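# Move the standing row of blocks into the tray

## Task

Transfer the line of blocks into the tray, keeping them upright on their edges with faces against each other; at the end, release them and pull the grippers away.

## Robot and tools

Robot: two 6-joint arms, left_arm and right_arm, each with a parallel gripper. In every row and every per-joint list the joint order is waist, shoulder, elbow, wrist pitch, wrist yaw, wrist roll, followed by the gripper. Stated joint ranges in rad are: waist -2.618 to 3.054, shoulder 0.000 to 3.142, elbow 0.000 to 3.142, wrist pitch -1.571 to 1.571, wrist yaw -1.571 to 1.571, wrist roll -2.094 to 2.094. The real stops may sit up to 0.036 rad either way.

Frame: one world frame shared by both arms. Its origin is on the table surface midway between the arm bases, +x runs out across the table, +z is up, and left_arm sits on the +y side. The names left and right do not refer to sides of a picture. Reported gripper positions are in metres and orientations are quaternions (w, x, y, z); the printed position can be a little wrong, more so when the arm is stretched out. The reported point lies between the finger pads, roughly 1 cm short of the tips; the fingers extend along the gripper's +z axis and close along its y axis.

execute_actions(actions): actions is a list of up to 15 actions. Each action is a table of up to 15 rows, one row per 1/30 s control step; if it has fewer rows, its final row repeats until 15 steps pass. A row is a single flat list covering both arms: 14 numbers in [-1, 1], namely left_arm's six joint values and its opening, then right_arm's six joint values and its opening. Always give all 14, even if one arm stays still. Joint values are offsets, not poses: they are measured from the joint angles at the start of that action (the first action uses the last angles reported), not from the row before. Scale per unit: waist 1.202 rad, shoulder 1.258, elbow 1.238, wrist pitch 2.073, wrist yaw and wrist roll 2.022. The opening is absolute: +1 fully open, -1 shut. Optionally append 12 stiffness multipliers in [0, 1] (left six joints, then right six); they stay in force until replaced. An empty list only returns state and images. If an action would push a joint more than 0.036 rad outward beyond its stated range, that action is rejected for both arms; a malformed action, or a first action failing this check, rejects the whole call. Joints asked past their real stop are clipped there and the result may say "joint sent to its limit"; no such line does not prove there is room.

Motion caps: each step, a joint's target can lead its measured angle by at most 0.202 rad (waist), 0.258 (shoulder), 0.238 (elbow), 0.573 (wrist pitch), 0.522 (wrist yaw, roll), and targets are scaled back if they would put the gripper over 70 mm from where it is. Big offsets therefore take several actions, and an unfinished motion should be re-commanded. Sending zeros can let an arm sag; to hold it, send offsets back to the desired angles in the first call of a reply and zeros afterwards, extending the aim if a joint still falls short.

move(target, speed, blocking): target is one row as above (14 numbers, optional 12 stiffness). Its joint values are offsets from the Joint positions in the most recent result that shows them, giving goal angles; openings are absolute and sent at the start. speed (rad/s, 0.01 to 2, default 0.5) is the top speed of whichever joint has the largest travel; all joints finish together, so grippers trace curves. Paths last 0.5 to 10 s and ignore obstacles and the other arm. A result adds a move: line with the ending (done, off_target, moving, held, fault), limits=held or limits=none, and each arm's joint furthest from target. Faster moves hit harder, and targets beyond a contact press harder; to keep an existing press, command offsets from Joint positions to Joint targets. blocking=false returns after 0.5 s while motion continues; call wait or stop before any other motion call.

wait(seconds): 0 to 10; arms hold their last command, a running move carries on, and it returns early if that move ends. stop(): brakes a running move; it needs stopping distance, fingers keep moving. zoom_image(camera, region): camera is one of cam_head_left, cam_head_right, cam_high, cam_low, cam_left_wrist, cam_right_wrist; region is [x0, y0, x1, y1] in pixels of that 504x504 image, origin top-left, at most 504 by 504. finished_scene(scene): ends the current scene (give its number) for good and reports success; only call it once the blocks sit correctly in the tray and the grippers are clear. Replying without any tool call also ends things.

Results: the state line per arm; Joint positions and Joint velocities (rad, rad/s, then pad gap in m, 0.094 when open); Joint targets (what joints are being driven to now); grip_measured on the command scale; per-step joint readings, with HELD marking steps where an arm was held back; "joint command not followed" when a clearance check altered targets. Camera calibration (K, distortion, T_world_to_cam) was supplied and may be slightly off. MOTOR HOT appears from 75 °C; at 90 °C an arm is halted, at 100 °C it goes limp, both shown as OVER-TEMPERATURE FAULT lines. Loads heat motors, so do not hold long.

Gripping: to hold, command about 0.03 below grip_measured (less for a gentler hold); readings may be about 1 mm off. Pads press roughly 50 to 62 N at most.

Avoid: knocking anything off the table, letting blocks tip over or separate, dropping or slamming, hard pushes, and arm-to-arm contact. Held parts or loose objects may get brief outside tugs. The robot keeps its last command while you compose replies; quick, smooth, low-effort motion is preferred.

Each tool is called after "Emit:" as name([rows], argument=value, ...), one row to a line, values as JSON.

## Session

Emit:
execute_actions(actions=[])

Scene clock: 0.00 s.
left_arm: end_effector_position=(+0.3775, +0.0606, +0.1149) grip_measured=+1.000 end_effector_quat_wxyz=(-0.139, -0.486, +0.783, -0.362) | right_arm: end_effector_position=(+0.2821, -0.0638, +0.2548) grip_measured=+1.000 end_effector_quat_wxyz=(-0.088, +0.778, -0.496, +0.376)
Joint names: [waist, shoulder, elbow, wrist pitch, wrist yaw, wrist roll]
Joint positions: left_arm=[-0.395  1.997  1.533 -0.662  0.684 -1.569  0.094] | right_arm=[ 0.946  1.913  2.006 -1.553  0.786 -0.928  0.094]
Joint velocities: left_arm=[ 0.007 -0.027 -0.007 -0.022 -0.007  0.051  0.   ] | right_arm=[-0.007 -0.022 -0.022 -0.051  0.022  0.022  0.   ]
Joint targets: left_arm=[-0.395 1.987 1.541 -0.665 0.689 -1.566] | right_arm=[0.946 1.904 2.012 -1.554 0.793 -0.924]
Joint stiffness scale: left_arm=[1. 1. 1. 1. 1. 1.] | right_arm=[1. 1. 1. 1. 1. 1.]
camera_calibration (this result's frames):
cam_left_wrist: T_world_to_cam=[[0.784871, -0.37982, 0.489605, -0.330385], [-0.578342, -0.165328, 0.798866, 0.169655], [-0.22248, -0.910167, -0.349427, 0.285905], [0, 0, 0, 1]] pos_world=[0.421036, 0.162783, 0.126129]
cam_right_wrist: T_world_to_cam=[[0.749864, 0.212521, 0.626529, -0.354057], [-0.408944, -0.59553, 0.691454, -0.084487], [0.520065, -0.774712, -0.359657, 0.00677253], [0, 0, 0, 1]] pos_world=[0.227422, 0.0301769, 0.282681]

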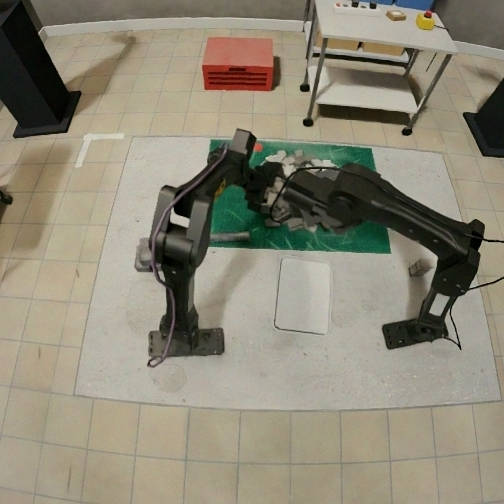

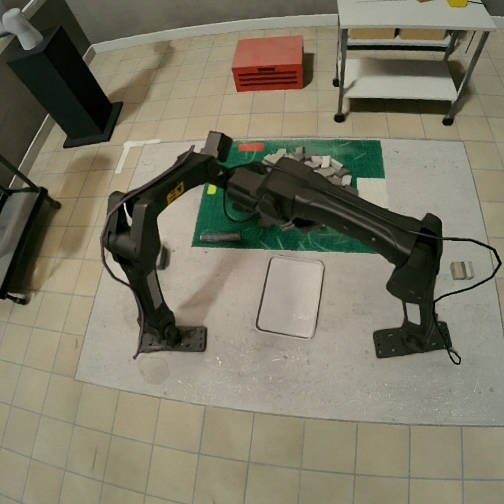

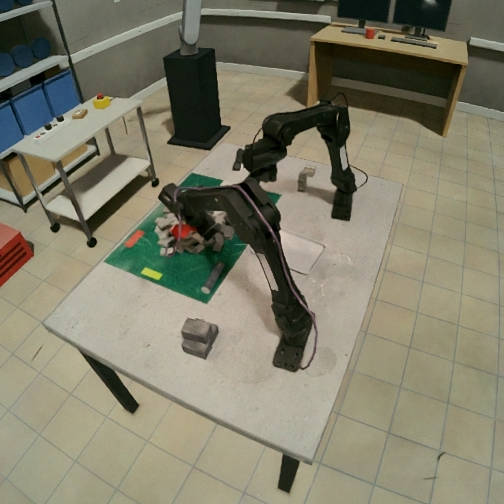

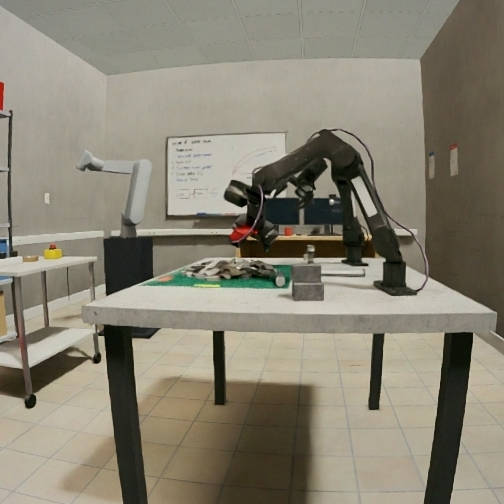

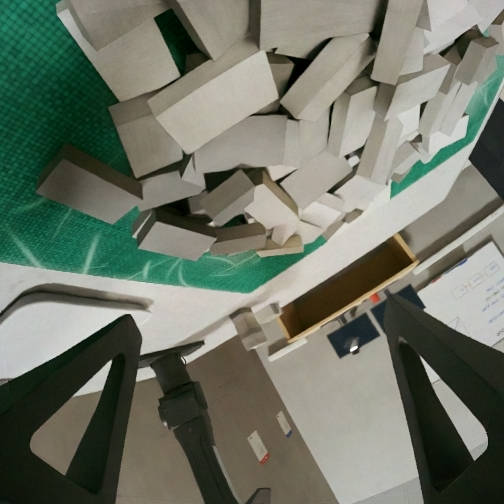

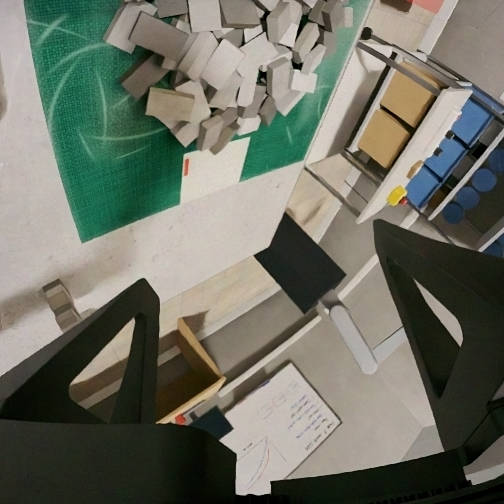

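Emit:
move(target=[0.4,-0.2,0,0,0,0,1,-0.7,-0.2,-0.25,0.03,0,0.07,1], speed=0.8)

Scene clock: 7.77 s.
left_arm: end_effector_position=(+0.4322, +0.2761, +0.2179) grip_measured=+1.000 end_effector_quat_wxyz=(+0.039, -0.611, +0.655, -0.444) | right_arm: end_effector_position=(+0.3429, -0.3760, +0.2528) grip_measured=+1.000 end_effector_quat_wxyz=(-0.055, -0.459, +0.802, -0.379)
Joint names: [waist, shoulder, elbow, wrist pitch, wrist yaw, wrist roll]
Joint positions: left_arm=[ 0.085  1.763  1.533 -0.662  0.684 -1.569  0.094] | right_arm=[ 0.101  1.68   1.711 -1.504  0.781 -0.802  0.094]
Joint velocities: left_arm=[-0.012 -0.022  0.007  0.037 -0.007 -0.022  0.   ] | right_arm=[-0.012  0.022 -0.002 -0.007 -0.081  0.022  0.   ]
Joint targets: left_arm=[0.085 1.745 1.533 -0.662 0.684 -1.569] | right_arm=[0.104 1.661 1.696 -1.491 0.786 -0.787]
Joint stiffness scale: left_arm=[1. 1. 1. 1. 1. 1.] | right_arm=[1. 1. 1. 1. 1. 1.]
move: done; limits=none; left_arm: farthest joint: the shoulder, 0.018 radians from its target (0.251 radians at the start); right_arm: farthest joint: the shoulder, 0.018 radians from its target (0.251 radians at the start)
camera_calibration (this result's frames):
cam_left_wrist: T_world_to_cam=[[0.73719, 0.000674877, 0.675685, -0.466901], [-0.60498, -0.444691, 0.660492, 0.273427], [0.300917, -0.895684, -0.327413, 0.295103], [0, 0, 0, 1]] pos_world=[0.420811, 0.386225, 0.231502]
cam_right_wrist: T_world_to_cam=[[0.57152, -0.496139, 0.653614, -0.544189], [-0.769223, -0.0465372, 0.637283, 0.0994958], [-0.285764, -0.866995, -0.408239, -0.0135116], [0, 0, 0, 1]] pos_world=[0.383688, -0.277077, 0.286766]

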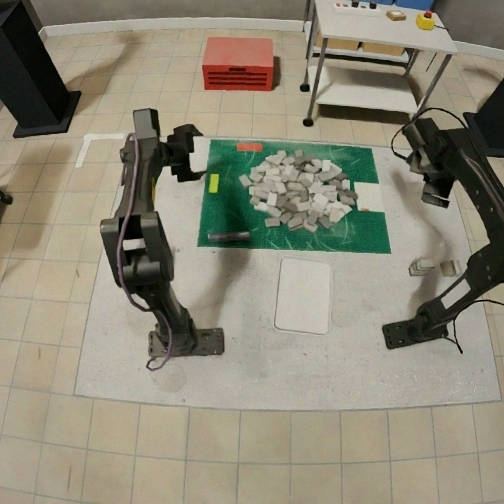

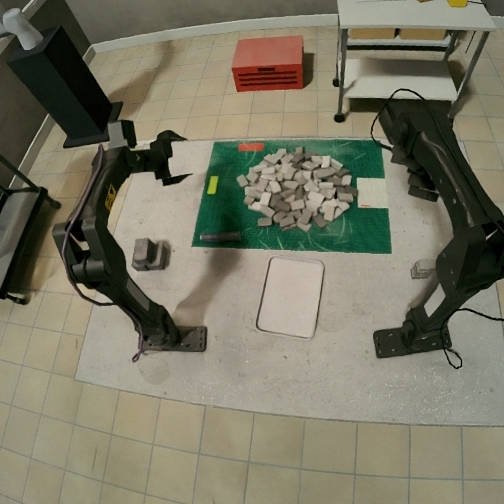

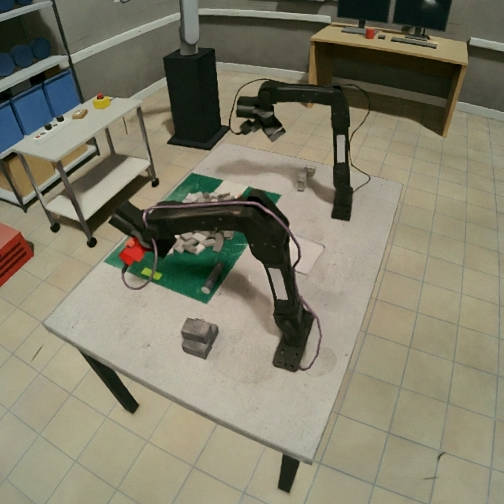

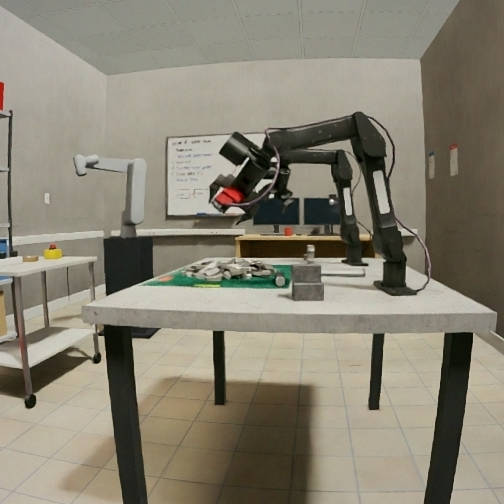

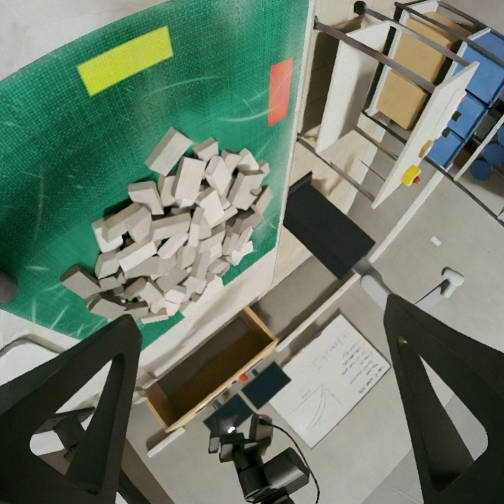

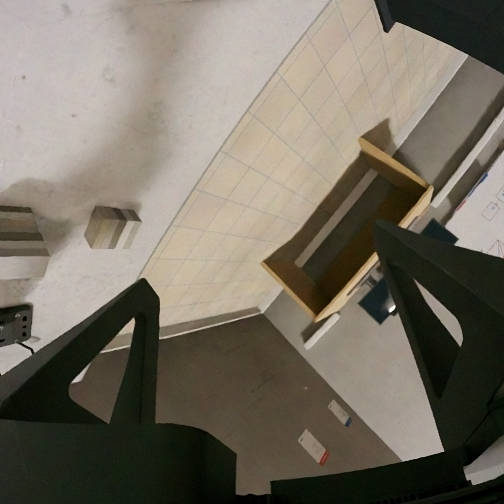

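Emit:
move(target=[0,0,0,0,0,0,1,-0.75,-0.188,-0.314,0.035,-0.39,0.095,1], speed=1)

Scene clock: 10.93 s.
left_arm: end_effector_position=(+0.4322, +0.2761, +0.2179) grip_measured=+1.000 end_effector_quat_wxyz=(+0.039, -0.611, +0.655, -0.444) | right_arm: end_effector_position=(+0.2065, -0.4817, +0.1606) grip_measured=+1.000 end_effector_quat_wxyz=(-0.003, -0.001, +1.000, -0.001)
Joint names: [waist, shoulder, elbow, wrist pitch, wrist yaw, wrist roll]
Joint positions: left_arm=[ 0.085  1.763  1.533 -0.662  0.684 -1.569  0.094] | right_arm=[-0.797  1.464  1.335 -1.446  0.005 -0.62   0.094]
Joint velocities: left_arm=[-0.007  0.017 -0.012  0.007 -0.037 -0.022  0.   ] | right_arm=[-0.012  0.002  0.002  0.051 -0.081 -0.037  0.   ]
Joint targets: left_arm=[0.085 1.763 1.533 -0.662 0.684 -1.569] | right_arm=[-0.800 1.443 1.322 -1.432 -0.007 -0.610]
Joint stiffness scale: left_arm=[1. 1. 1. 1. 1. 1.] | right_arm=[1. 1. 1. 1. 1. 1.]
move: done; limits=none; left_arm: farthest joint: the waist, 0.000 radians from its target (0.000 radians at the start); right_arm: farthest joint: the shoulder, 0.020 radians from its target (0.236 radians at the start)
camera_calibration (this result's frames):
cam_left_wrist: T_world_to_cam=[[0.73719, 0.000674877, 0.675685, -0.466901], [-0.60498, -0.444691, 0.660492, 0.273427], [0.300917, -0.895684, -0.327413, 0.295103], [0, 0, 0, 1]] pos_world=[0.420811, 0.386225, 0.231502]
cam_right_wrist: T_world_to_cam=[[-0.301099, -0.953545, -0.00957565, -0.392011], [-0.746558, 0.229468, 0.624496, 0.178827], [-0.593287, 0.195184, -0.78097, 0.453184], [0, 0, 0, 1]] pos_world=[0.284339, -0.503289, 0.238492]

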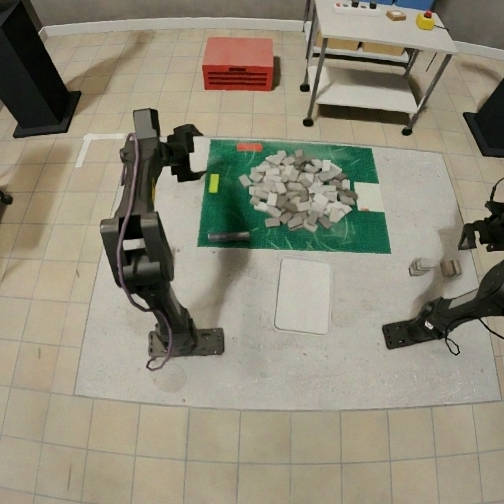

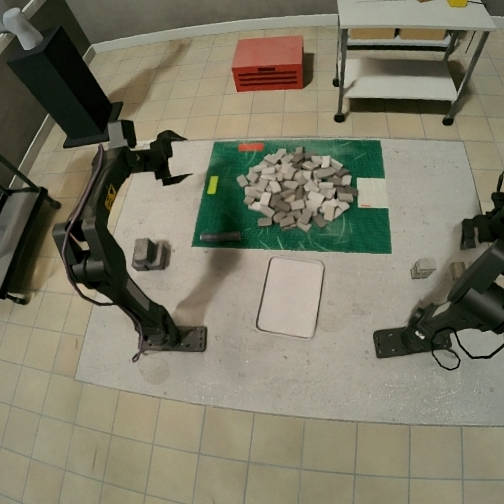

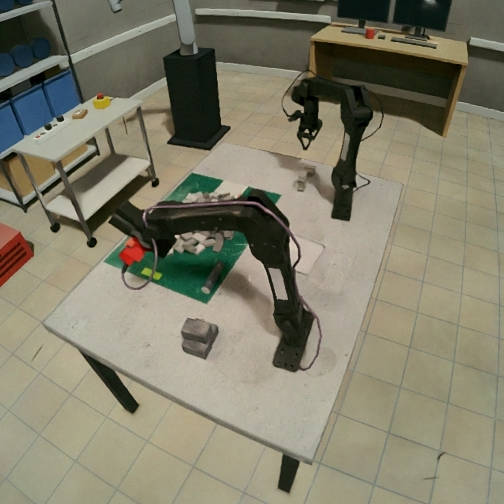

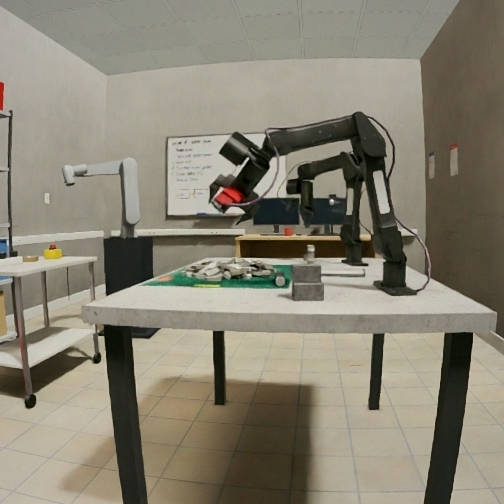

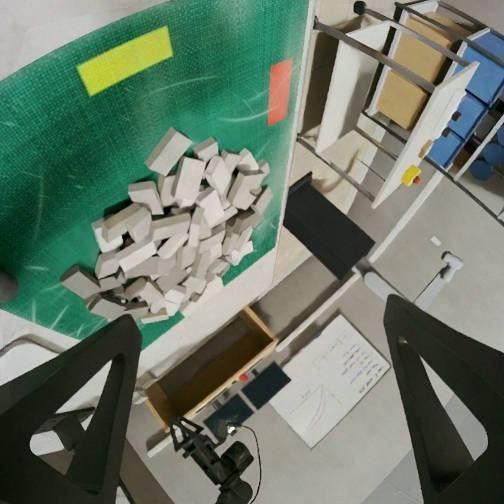

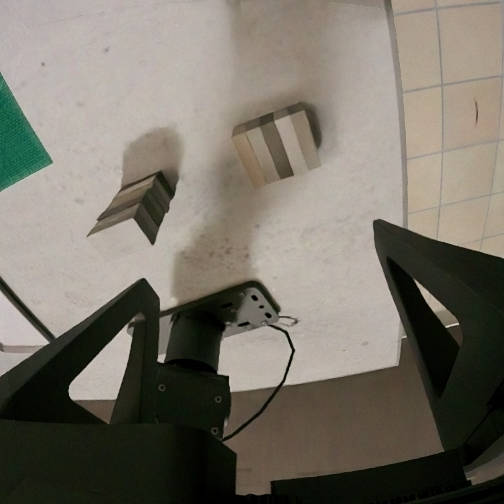

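Emit:
move(target=[0,0,0,0,0,0,1,-0.051,0.025,-0.277,0.184,-0.006,-0.058,1], speed=0.7)

Scene clock: 37.27 s.
left_arm: end_effector_position=(+0.4322, +0.2761, +0.2179) grip_measured=+1.000 end_effector_quat_wxyz=(+0.039, -0.611, +0.655, -0.444) | right_arm: end_effector_position=(+0.2005, -0.4931, +0.0699) grip_measured=+1.000 end_effector_quat_wxyz=(-0.002, -0.028, +1.000, -0.001)
Joint names: [waist, shoulder, elbow, wrist pitch, wrist yaw, wrist roll]
Joint positions: left_arm=[ 0.085  1.763  1.533 -0.662  0.684 -1.569  0.094] | right_arm=[-0.85   1.495  1.    -1.078  0.005 -0.727  0.094]
Joint velocities: left_arm=[ 0.012 -0.017 -0.012  0.007 -0.066  0.051  0.   ] | right_arm=[-0.012 -0.012 -0.007 -0.007 -0.007 -0.007  0.   ]
Joint targets: left_arm=[0.085 1.763 1.533 -0.662 0.684 -1.569] | right_arm=[-0.858 1.495 0.992 -1.065 -0.007 -0.738]
Joint stiffness scale: left_arm=[1. 1. 1. 1. 1. 1.] | right_arm=[1. 1. 1. 1. 1. 1.]
move: done; limits=none; left_arm: farthest joint: the waist, 0.000 radians from its target (0.000 radians at the start); right_arm: farthest joint: the wrist pitch, 0.014 radians from its target (0.381 radians at the start)
camera_calibration (this result's frames):
cam_left_wrist: T_world_to_cam=[[0.73719, 0.000674877, 0.675685, -0.466901], [-0.60498, -0.444691, 0.660492, 0.273427], [0.300917, -0.895684, -0.327413, 0.295103], [0, 0, 0, 1]] pos_world=[0.420811, 0.386225, 0.231502]
cam_right_wrist: T_world_to_cam=[[-0.249383, -0.968353, -0.0099803, -0.423181], [-0.759098, 0.189073, 0.622914, 0.216231], [-0.601314, 0.16292, -0.782226, 0.36686], [0, 0, 0, 1]] pos_world=[0.279204, -0.510441, 0.148051]

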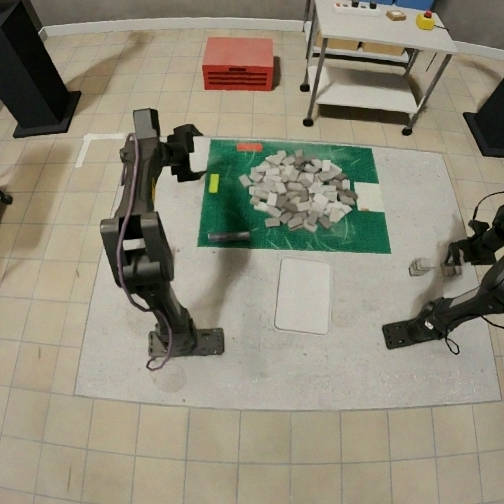

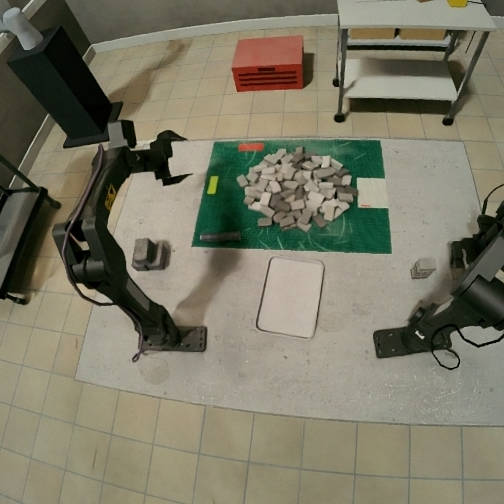

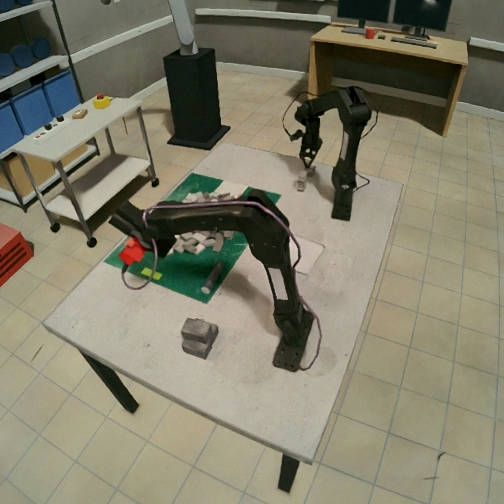

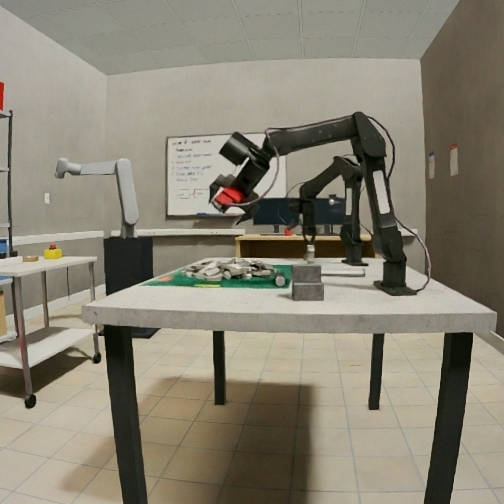

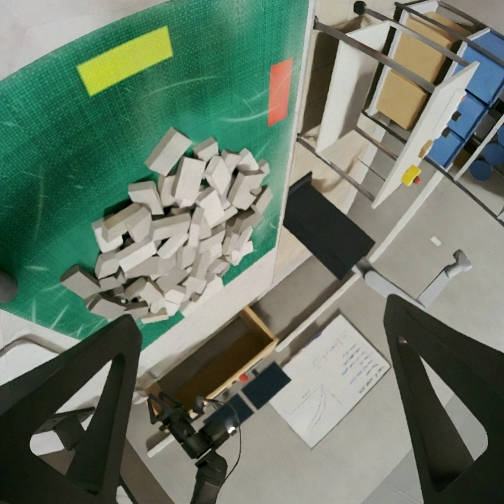

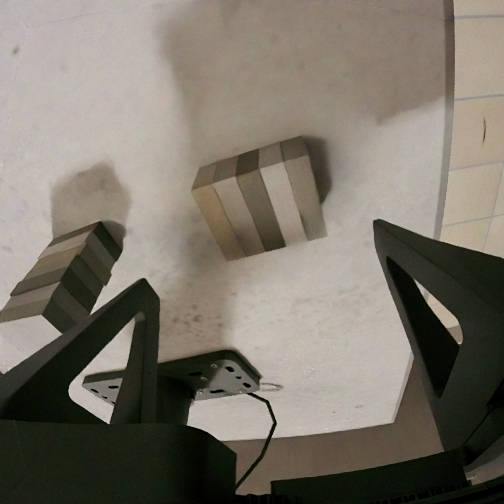

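Emit:
move(target=[0,0,0,0,0,0,1,0,0.068,-0.099,0.104,-0.006,0,1], speed=0.35)

Scene clock: 43.63 s.
left_arm: end_effector_position=(+0.4322, +0.2761, +0.2179) grip_measured=+1.000 end_effector_quat_wxyz=(+0.039, -0.611, +0.655, -0.444) | right_arm: end_effector_position=(+0.2061, -0.4975, +0.0251) grip_measured=+1.000 end_effector_quat_wxyz=(+0.001, -0.028, +1.000, -0.004)
Joint names: [waist, shoulder, elbow, wrist pitch, wrist yaw, wrist roll]
Joint positions: left_arm=[ 0.085  1.763  1.533 -0.662  0.684 -1.569  0.094] | right_arm=[-0.85   1.576  0.889 -0.876  0.005 -0.727  0.094]
Joint velocities: left_arm=[-0.002 -0.012  0.002  0.022 -0.007 -0.037  0.   ] | right_arm=[-0.002 -0.012  0.012  0.037 -0.022  0.066  0.   ]
Joint targets: left_arm=[0.085 1.763 1.533 -0.662 0.684 -1.569] | right_arm=[-0.850 1.580 0.877 -0.862 -0.007 -0.727]
Joint stiffness scale: left_arm=[1. 1. 1. 1. 1. 1.] | right_arm=[1. 1. 1. 1. 1. 1.]
move: done; limits=none; left_arm: farthest joint: the waist, 0.000 radians from its target (0.000 radians at the start); right_arm: farthest joint: the wrist pitch, 0.014 radians from its target (0.215 radians at the start)
camera_calibration (this result's frames):
cam_left_wrist: T_world_to_cam=[[0.73719, 0.000674877, 0.675685, -0.466901], [-0.60498, -0.444691, 0.660492, 0.273427], [0.300917, -0.895684, -0.327413, 0.295103], [0, 0, 0, 1]] pos_world=[0.420811, 0.386225, 0.231502]
cam_right_wrist: T_world_to_cam=[[-0.249325, -0.9684, -0.00624978, -0.42665], [-0.763538, 0.192603, 0.616371, 0.25208], [-0.59569, 0.158449, -0.787431, 0.332559], [0, 0, 0, 1]] pos_world=[0.2842, -0.514413, 0.103826]

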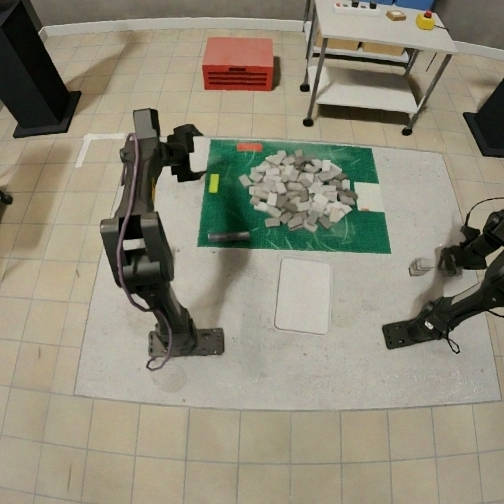

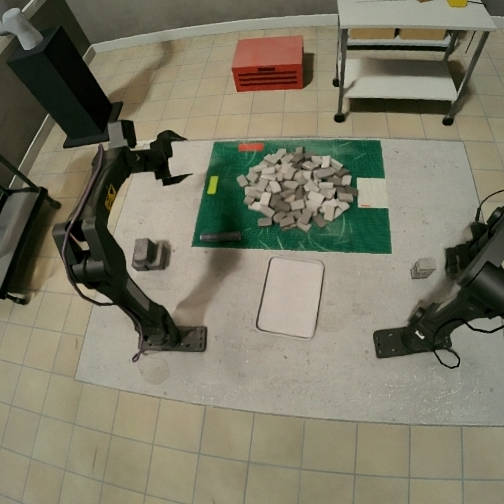

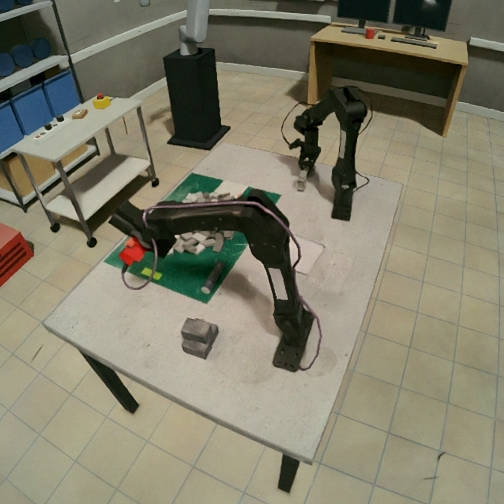

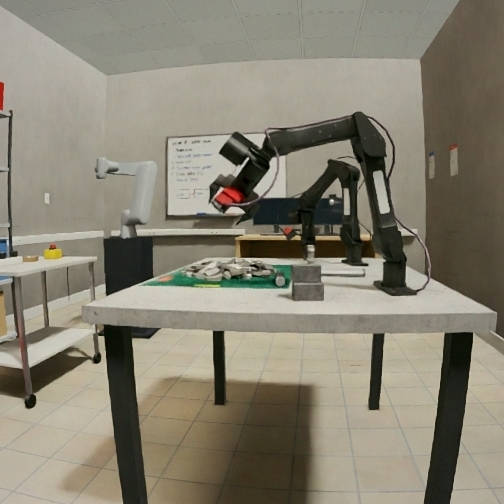

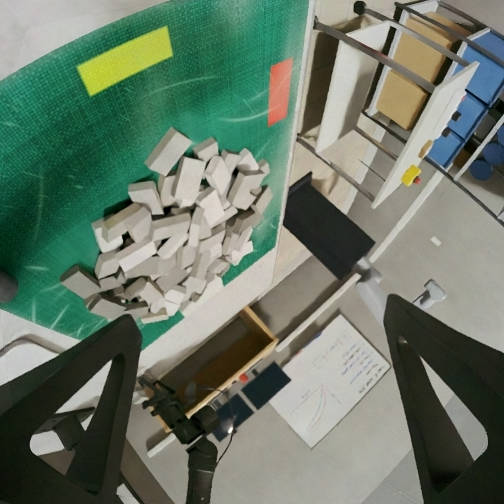

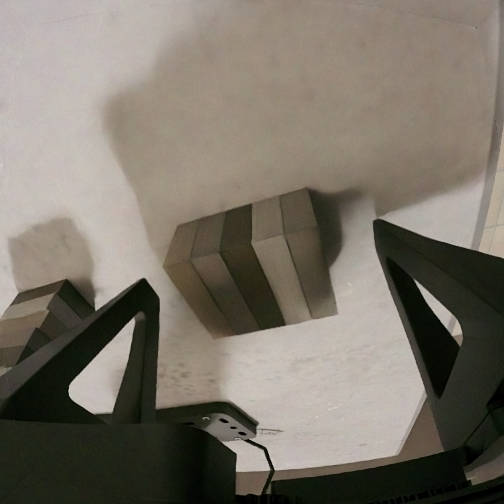

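Emit:
move(target=[0,0,0,0,0,0,1,0.012,0.012,-0.018,0.016,0,0,1], speed=0.2)

Emit:
move(target=[0,0,0,0,0,0,1,0,0,0,0,0,0,0.17])

Scene clock: 47.47 s.
left_arm: end_effector_position=(+0.4322, +0.2761, +0.2179) grip_measured=+1.000 end_effector_quat_wxyz=(+0.039, -0.611, +0.655, -0.444) | right_arm: end_effector_position=(+0.2078, -0.4970, +0.0213) grip_measured=+1.000 end_effector_quat_wxyz=(+0.003, -0.030, +1.000, -0.005)
Joint names: [waist, shoulder, elbow, wrist pitch, wrist yaw, wrist roll]
Joint positions: left_arm=[ 0.085  1.763  1.533 -0.662  0.684 -1.569  0.094] | right_arm=[-0.844  1.583  0.879 -0.856  0.005 -0.727  0.094]
Joint velocities: left_arm=[ 0.002  0.012  0.012 -0.022 -0.051 -0.051  0.   ] | right_arm=[-0.007  0.012  0.007  0.022 -0.007 -0.051  0.   ]
Joint targets: left_arm=[0.085 1.763 1.533 -0.662 0.684 -1.569] | right_arm=[-0.835 1.591 0.867 -0.843 0.005 -0.727]
Joint stiffness scale: left_arm=[1. 1. 1. 1. 1. 1.] | right_arm=[1. 1. 1. 1. 1. 1.]
move: done; limits=none; left_arm: farthest joint: the waist, 0.000 radians from its target (0.000 radians at the start); right_arm: farthest joint: the elbow, 0.013 radians from its target (0.022 radians at the start)
camera_calibration (this result's frames):
cam_left_wrist: T_world_to_cam=[[0.73719, 0.000674877, 0.675685, -0.466901], [-0.60498, -0.444691, 0.660492, 0.273427], [0.300917, -0.895684, -0.327413, 0.295103], [0, 0, 0, 1]] pos_world=[0.420811, 0.386225, 0.231502]
cam_right_wrist: T_world_to_cam=[[-0.243763, -0.969823, -0.00469522, -0.427678], [-0.766473, 0.189681, 0.613629, 0.254802], [-0.594221, 0.153179, -0.78958, 0.327688], [0, 0, 0, 1]] pos_world=[0.285766, -0.513298, 0.100374]

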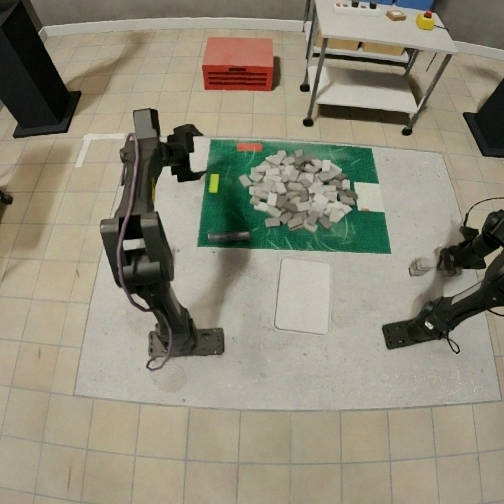

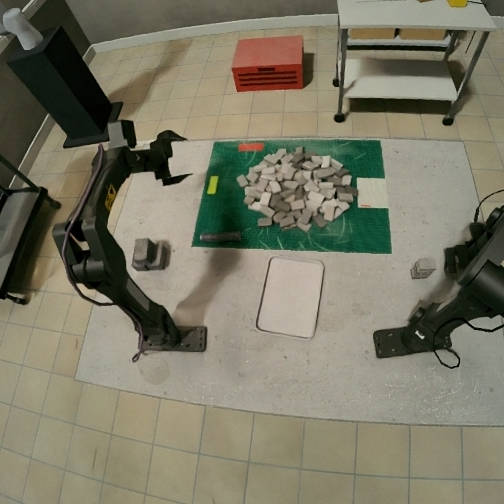

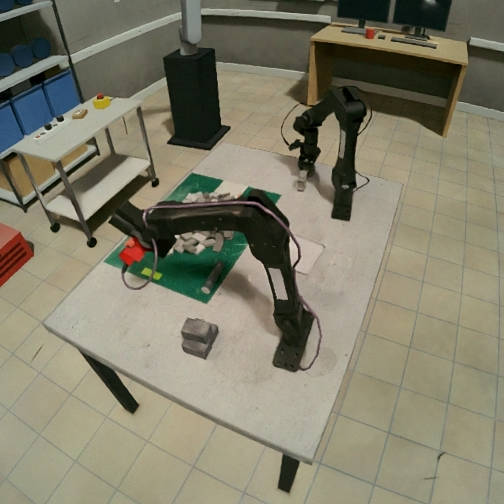

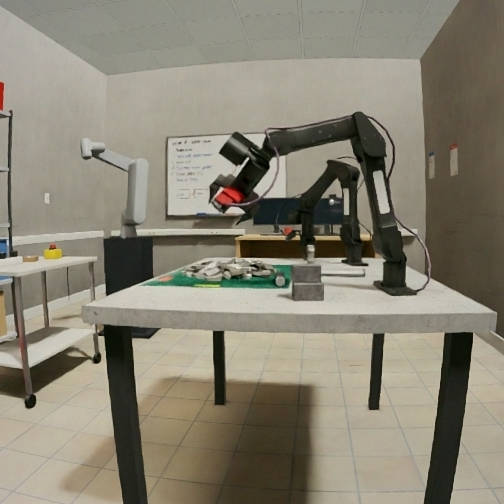

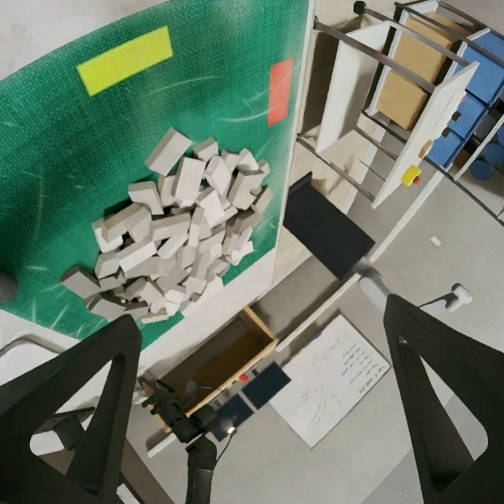

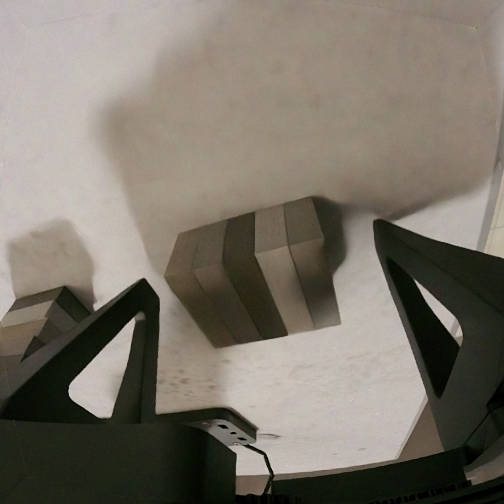

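Scene clock: 47.97 s.
left_arm: end_effector_position=(+0.4322, +0.2761, +0.2179) grip_measured=+1.000 end_effector_quat_wxyz=(+0.039, -0.611, +0.655, -0.444) | right_arm: end_effector_position=(+0.2078, -0.4970, +0.0213) grip_measured=+0.173 end_effector_quat_wxyz=(+0.003, -0.030, +1.000, -0.005)
Joint names: [waist, shoulder, elbow, wrist pitch, wrist yaw, wrist roll]
Joint positions: left_arm=[ 0.085  1.763  1.533 -0.662  0.684 -1.569  0.094] | right_arm=[-0.844  1.583  0.879 -0.856  0.005 -0.727  0.055]
Joint velocities: left_arm=[-0.007  0.002 -0.002  0.007  0.007  0.022  0.   ] | right_arm=[-0.027  0.007  0.002 -0.066  0.007  0.022  0.001]
Joint targets: left_arm=[0.085 1.763 1.533 -0.662 0.684 -1.569] | right_arm=[-0.844 1.583 0.879 -0.856 0.005 -0.727]
Joint stiffness scale: left_arm=[1. 1. 1. 1. 1. 1.] | right_arm=[1. 1. 1. 1. 1. 1.]
move: done; limits=none; left_arm: farthest joint: the waist, 0.000 radians from its target (0.000 radians at the start); right_arm: farthest joint: the waist, 0.000 radians from its target (0.000 radians at the start)
camera_calibration (this result's frames):
cam_left_wrist: T_world_to_cam=[[0.73719, 0.000674877, 0.675685, -0.466901], [-0.60498, -0.444691, 0.660492, 0.273427], [0.300917, -0.895684, -0.327413, 0.295103], [0, 0, 0, 1]] pos_world=[0.420811, 0.386225, 0.231502]
cam_right_wrist: T_world_to_cam=[[-0.243763, -0.969823, -0.00469522, -0.427678], [-0.766473, 0.189681, 0.613629, 0.254802], [-0.594221, 0.153179, -0.78958, 0.327688], [0, 0, 0, 1]] pos_world=[0.285766, -0.513298, 0.100374]

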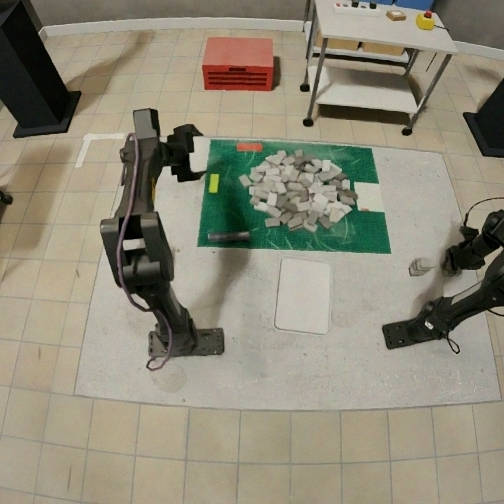

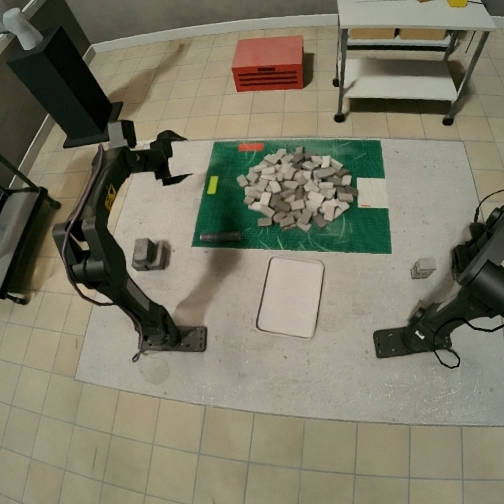

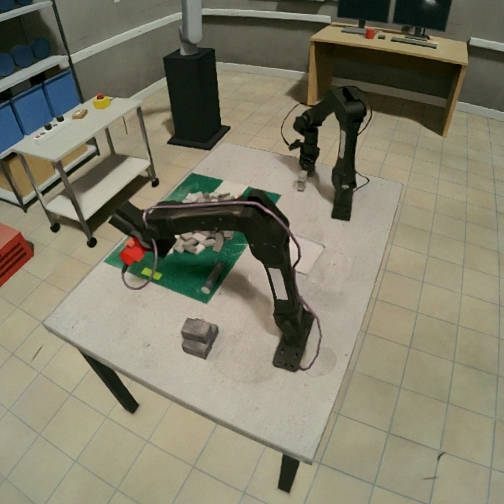

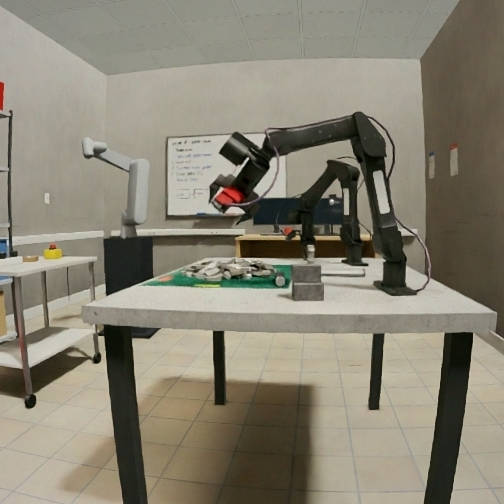

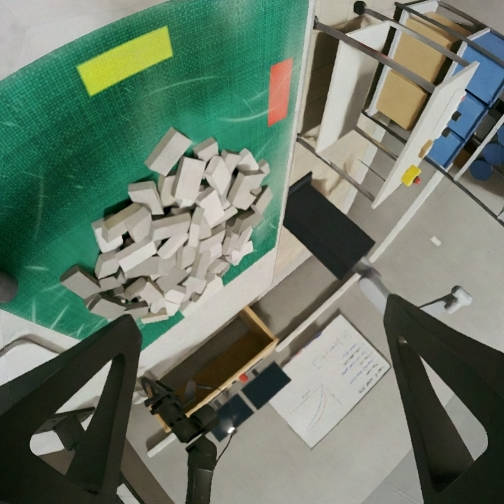

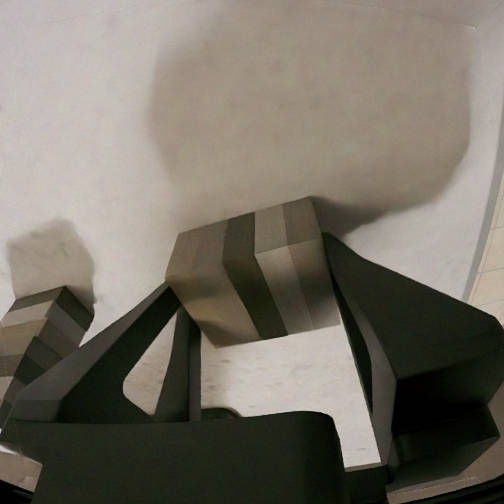

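Emit:
move(target=[0,0,0,0,0,0,1,0,0,0,0,0,0,0.1])

Scene clock: 49.37 s.
left_arm: end_effector_position=(+0.4322, +0.2761, +0.2179) grip_measured=+1.000 end_effector_quat_wxyz=(+0.039, -0.611, +0.655, -0.444) | right_arm: end_effector_position=(+0.2079, -0.4971, +0.0213) grip_measured=+0.129 end_effector_quat_wxyz=(+0.003, -0.030, +1.000, -0.005)
Joint names: [waist, shoulder, elbow, wrist pitch, wrist yaw, wrist roll]
Joint positions: left_arm=[ 0.085  1.763  1.533 -0.662  0.684 -1.569  0.094] | right_arm=[-0.844  1.583  0.879 -0.856  0.005 -0.727  0.053]
Joint velocities: left_arm=[ 0.007  0.002  0.002 -0.022  0.051 -0.037  0.   ] | right_arm=[-0.002 -0.007 -0.007 -0.037 -0.037  0.081 -0.   ]
Joint targets: left_arm=[0.085 1.763 1.533 -0.662 0.684 -1.569] | right_arm=[-0.844 1.583 0.879 -0.856 0.005 -0.727]
Joint stiffness scale: left_arm=[1. 1. 1. 1. 1. 1.] | right_arm=[1. 1. 1. 1. 1. 1.]
move: done; limits=none; left_arm: farthest joint: the waist, 0.000 radians from its target (0.000 radians at the start); right_arm: farthest joint: the waist, 0.000 radians from its target (0.000 radians at the start)
camera_calibration (this result's frames):
cam_left_wrist: T_world_to_cam=[[0.73719, 0.000674877, 0.675685, -0.466901], [-0.60498, -0.444691, 0.660492, 0.273427], [0.300917, -0.895684, -0.327413, 0.295103], [0, 0, 0, 1]] pos_world=[0.420811, 0.386225, 0.231502]
cam_right_wrist: T_world_to_cam=[[-0.243762, -0.969825, -0.00453976, -0.427721], [-0.766657, 0.189825, 0.613355, 0.254985], [-0.593985, 0.152993, -0.789795, 0.327605], [0, 0, 0, 1]] pos_world=[0.285817, -0.513338, 0.100403]

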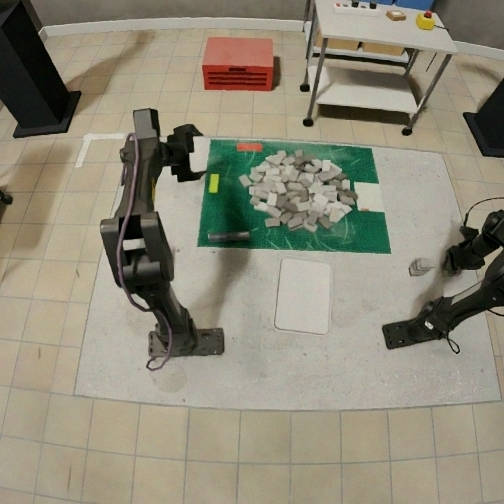

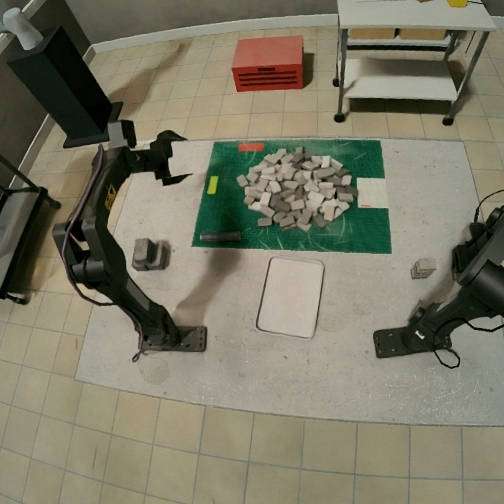

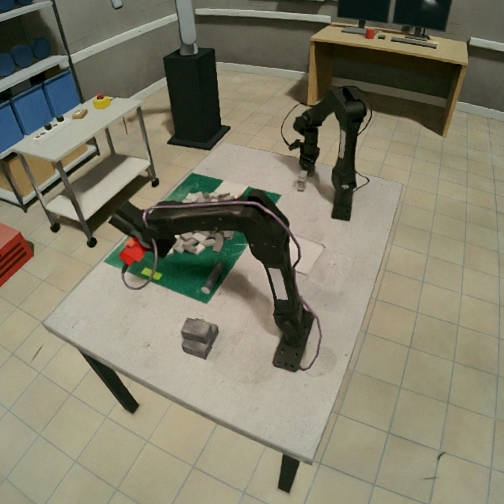

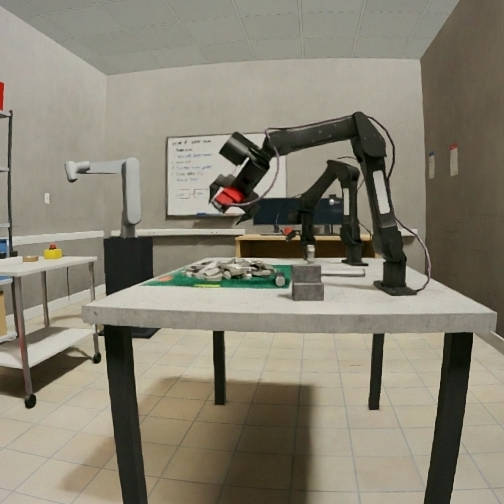

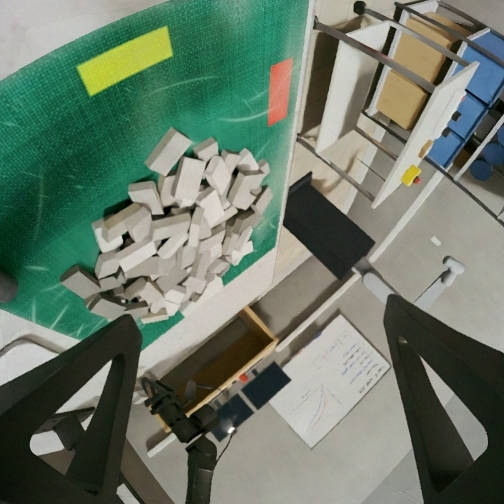

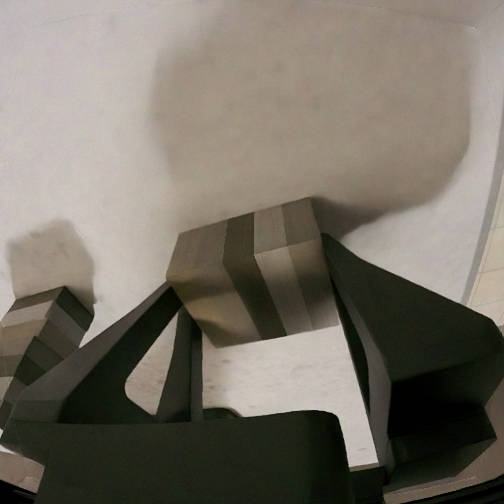

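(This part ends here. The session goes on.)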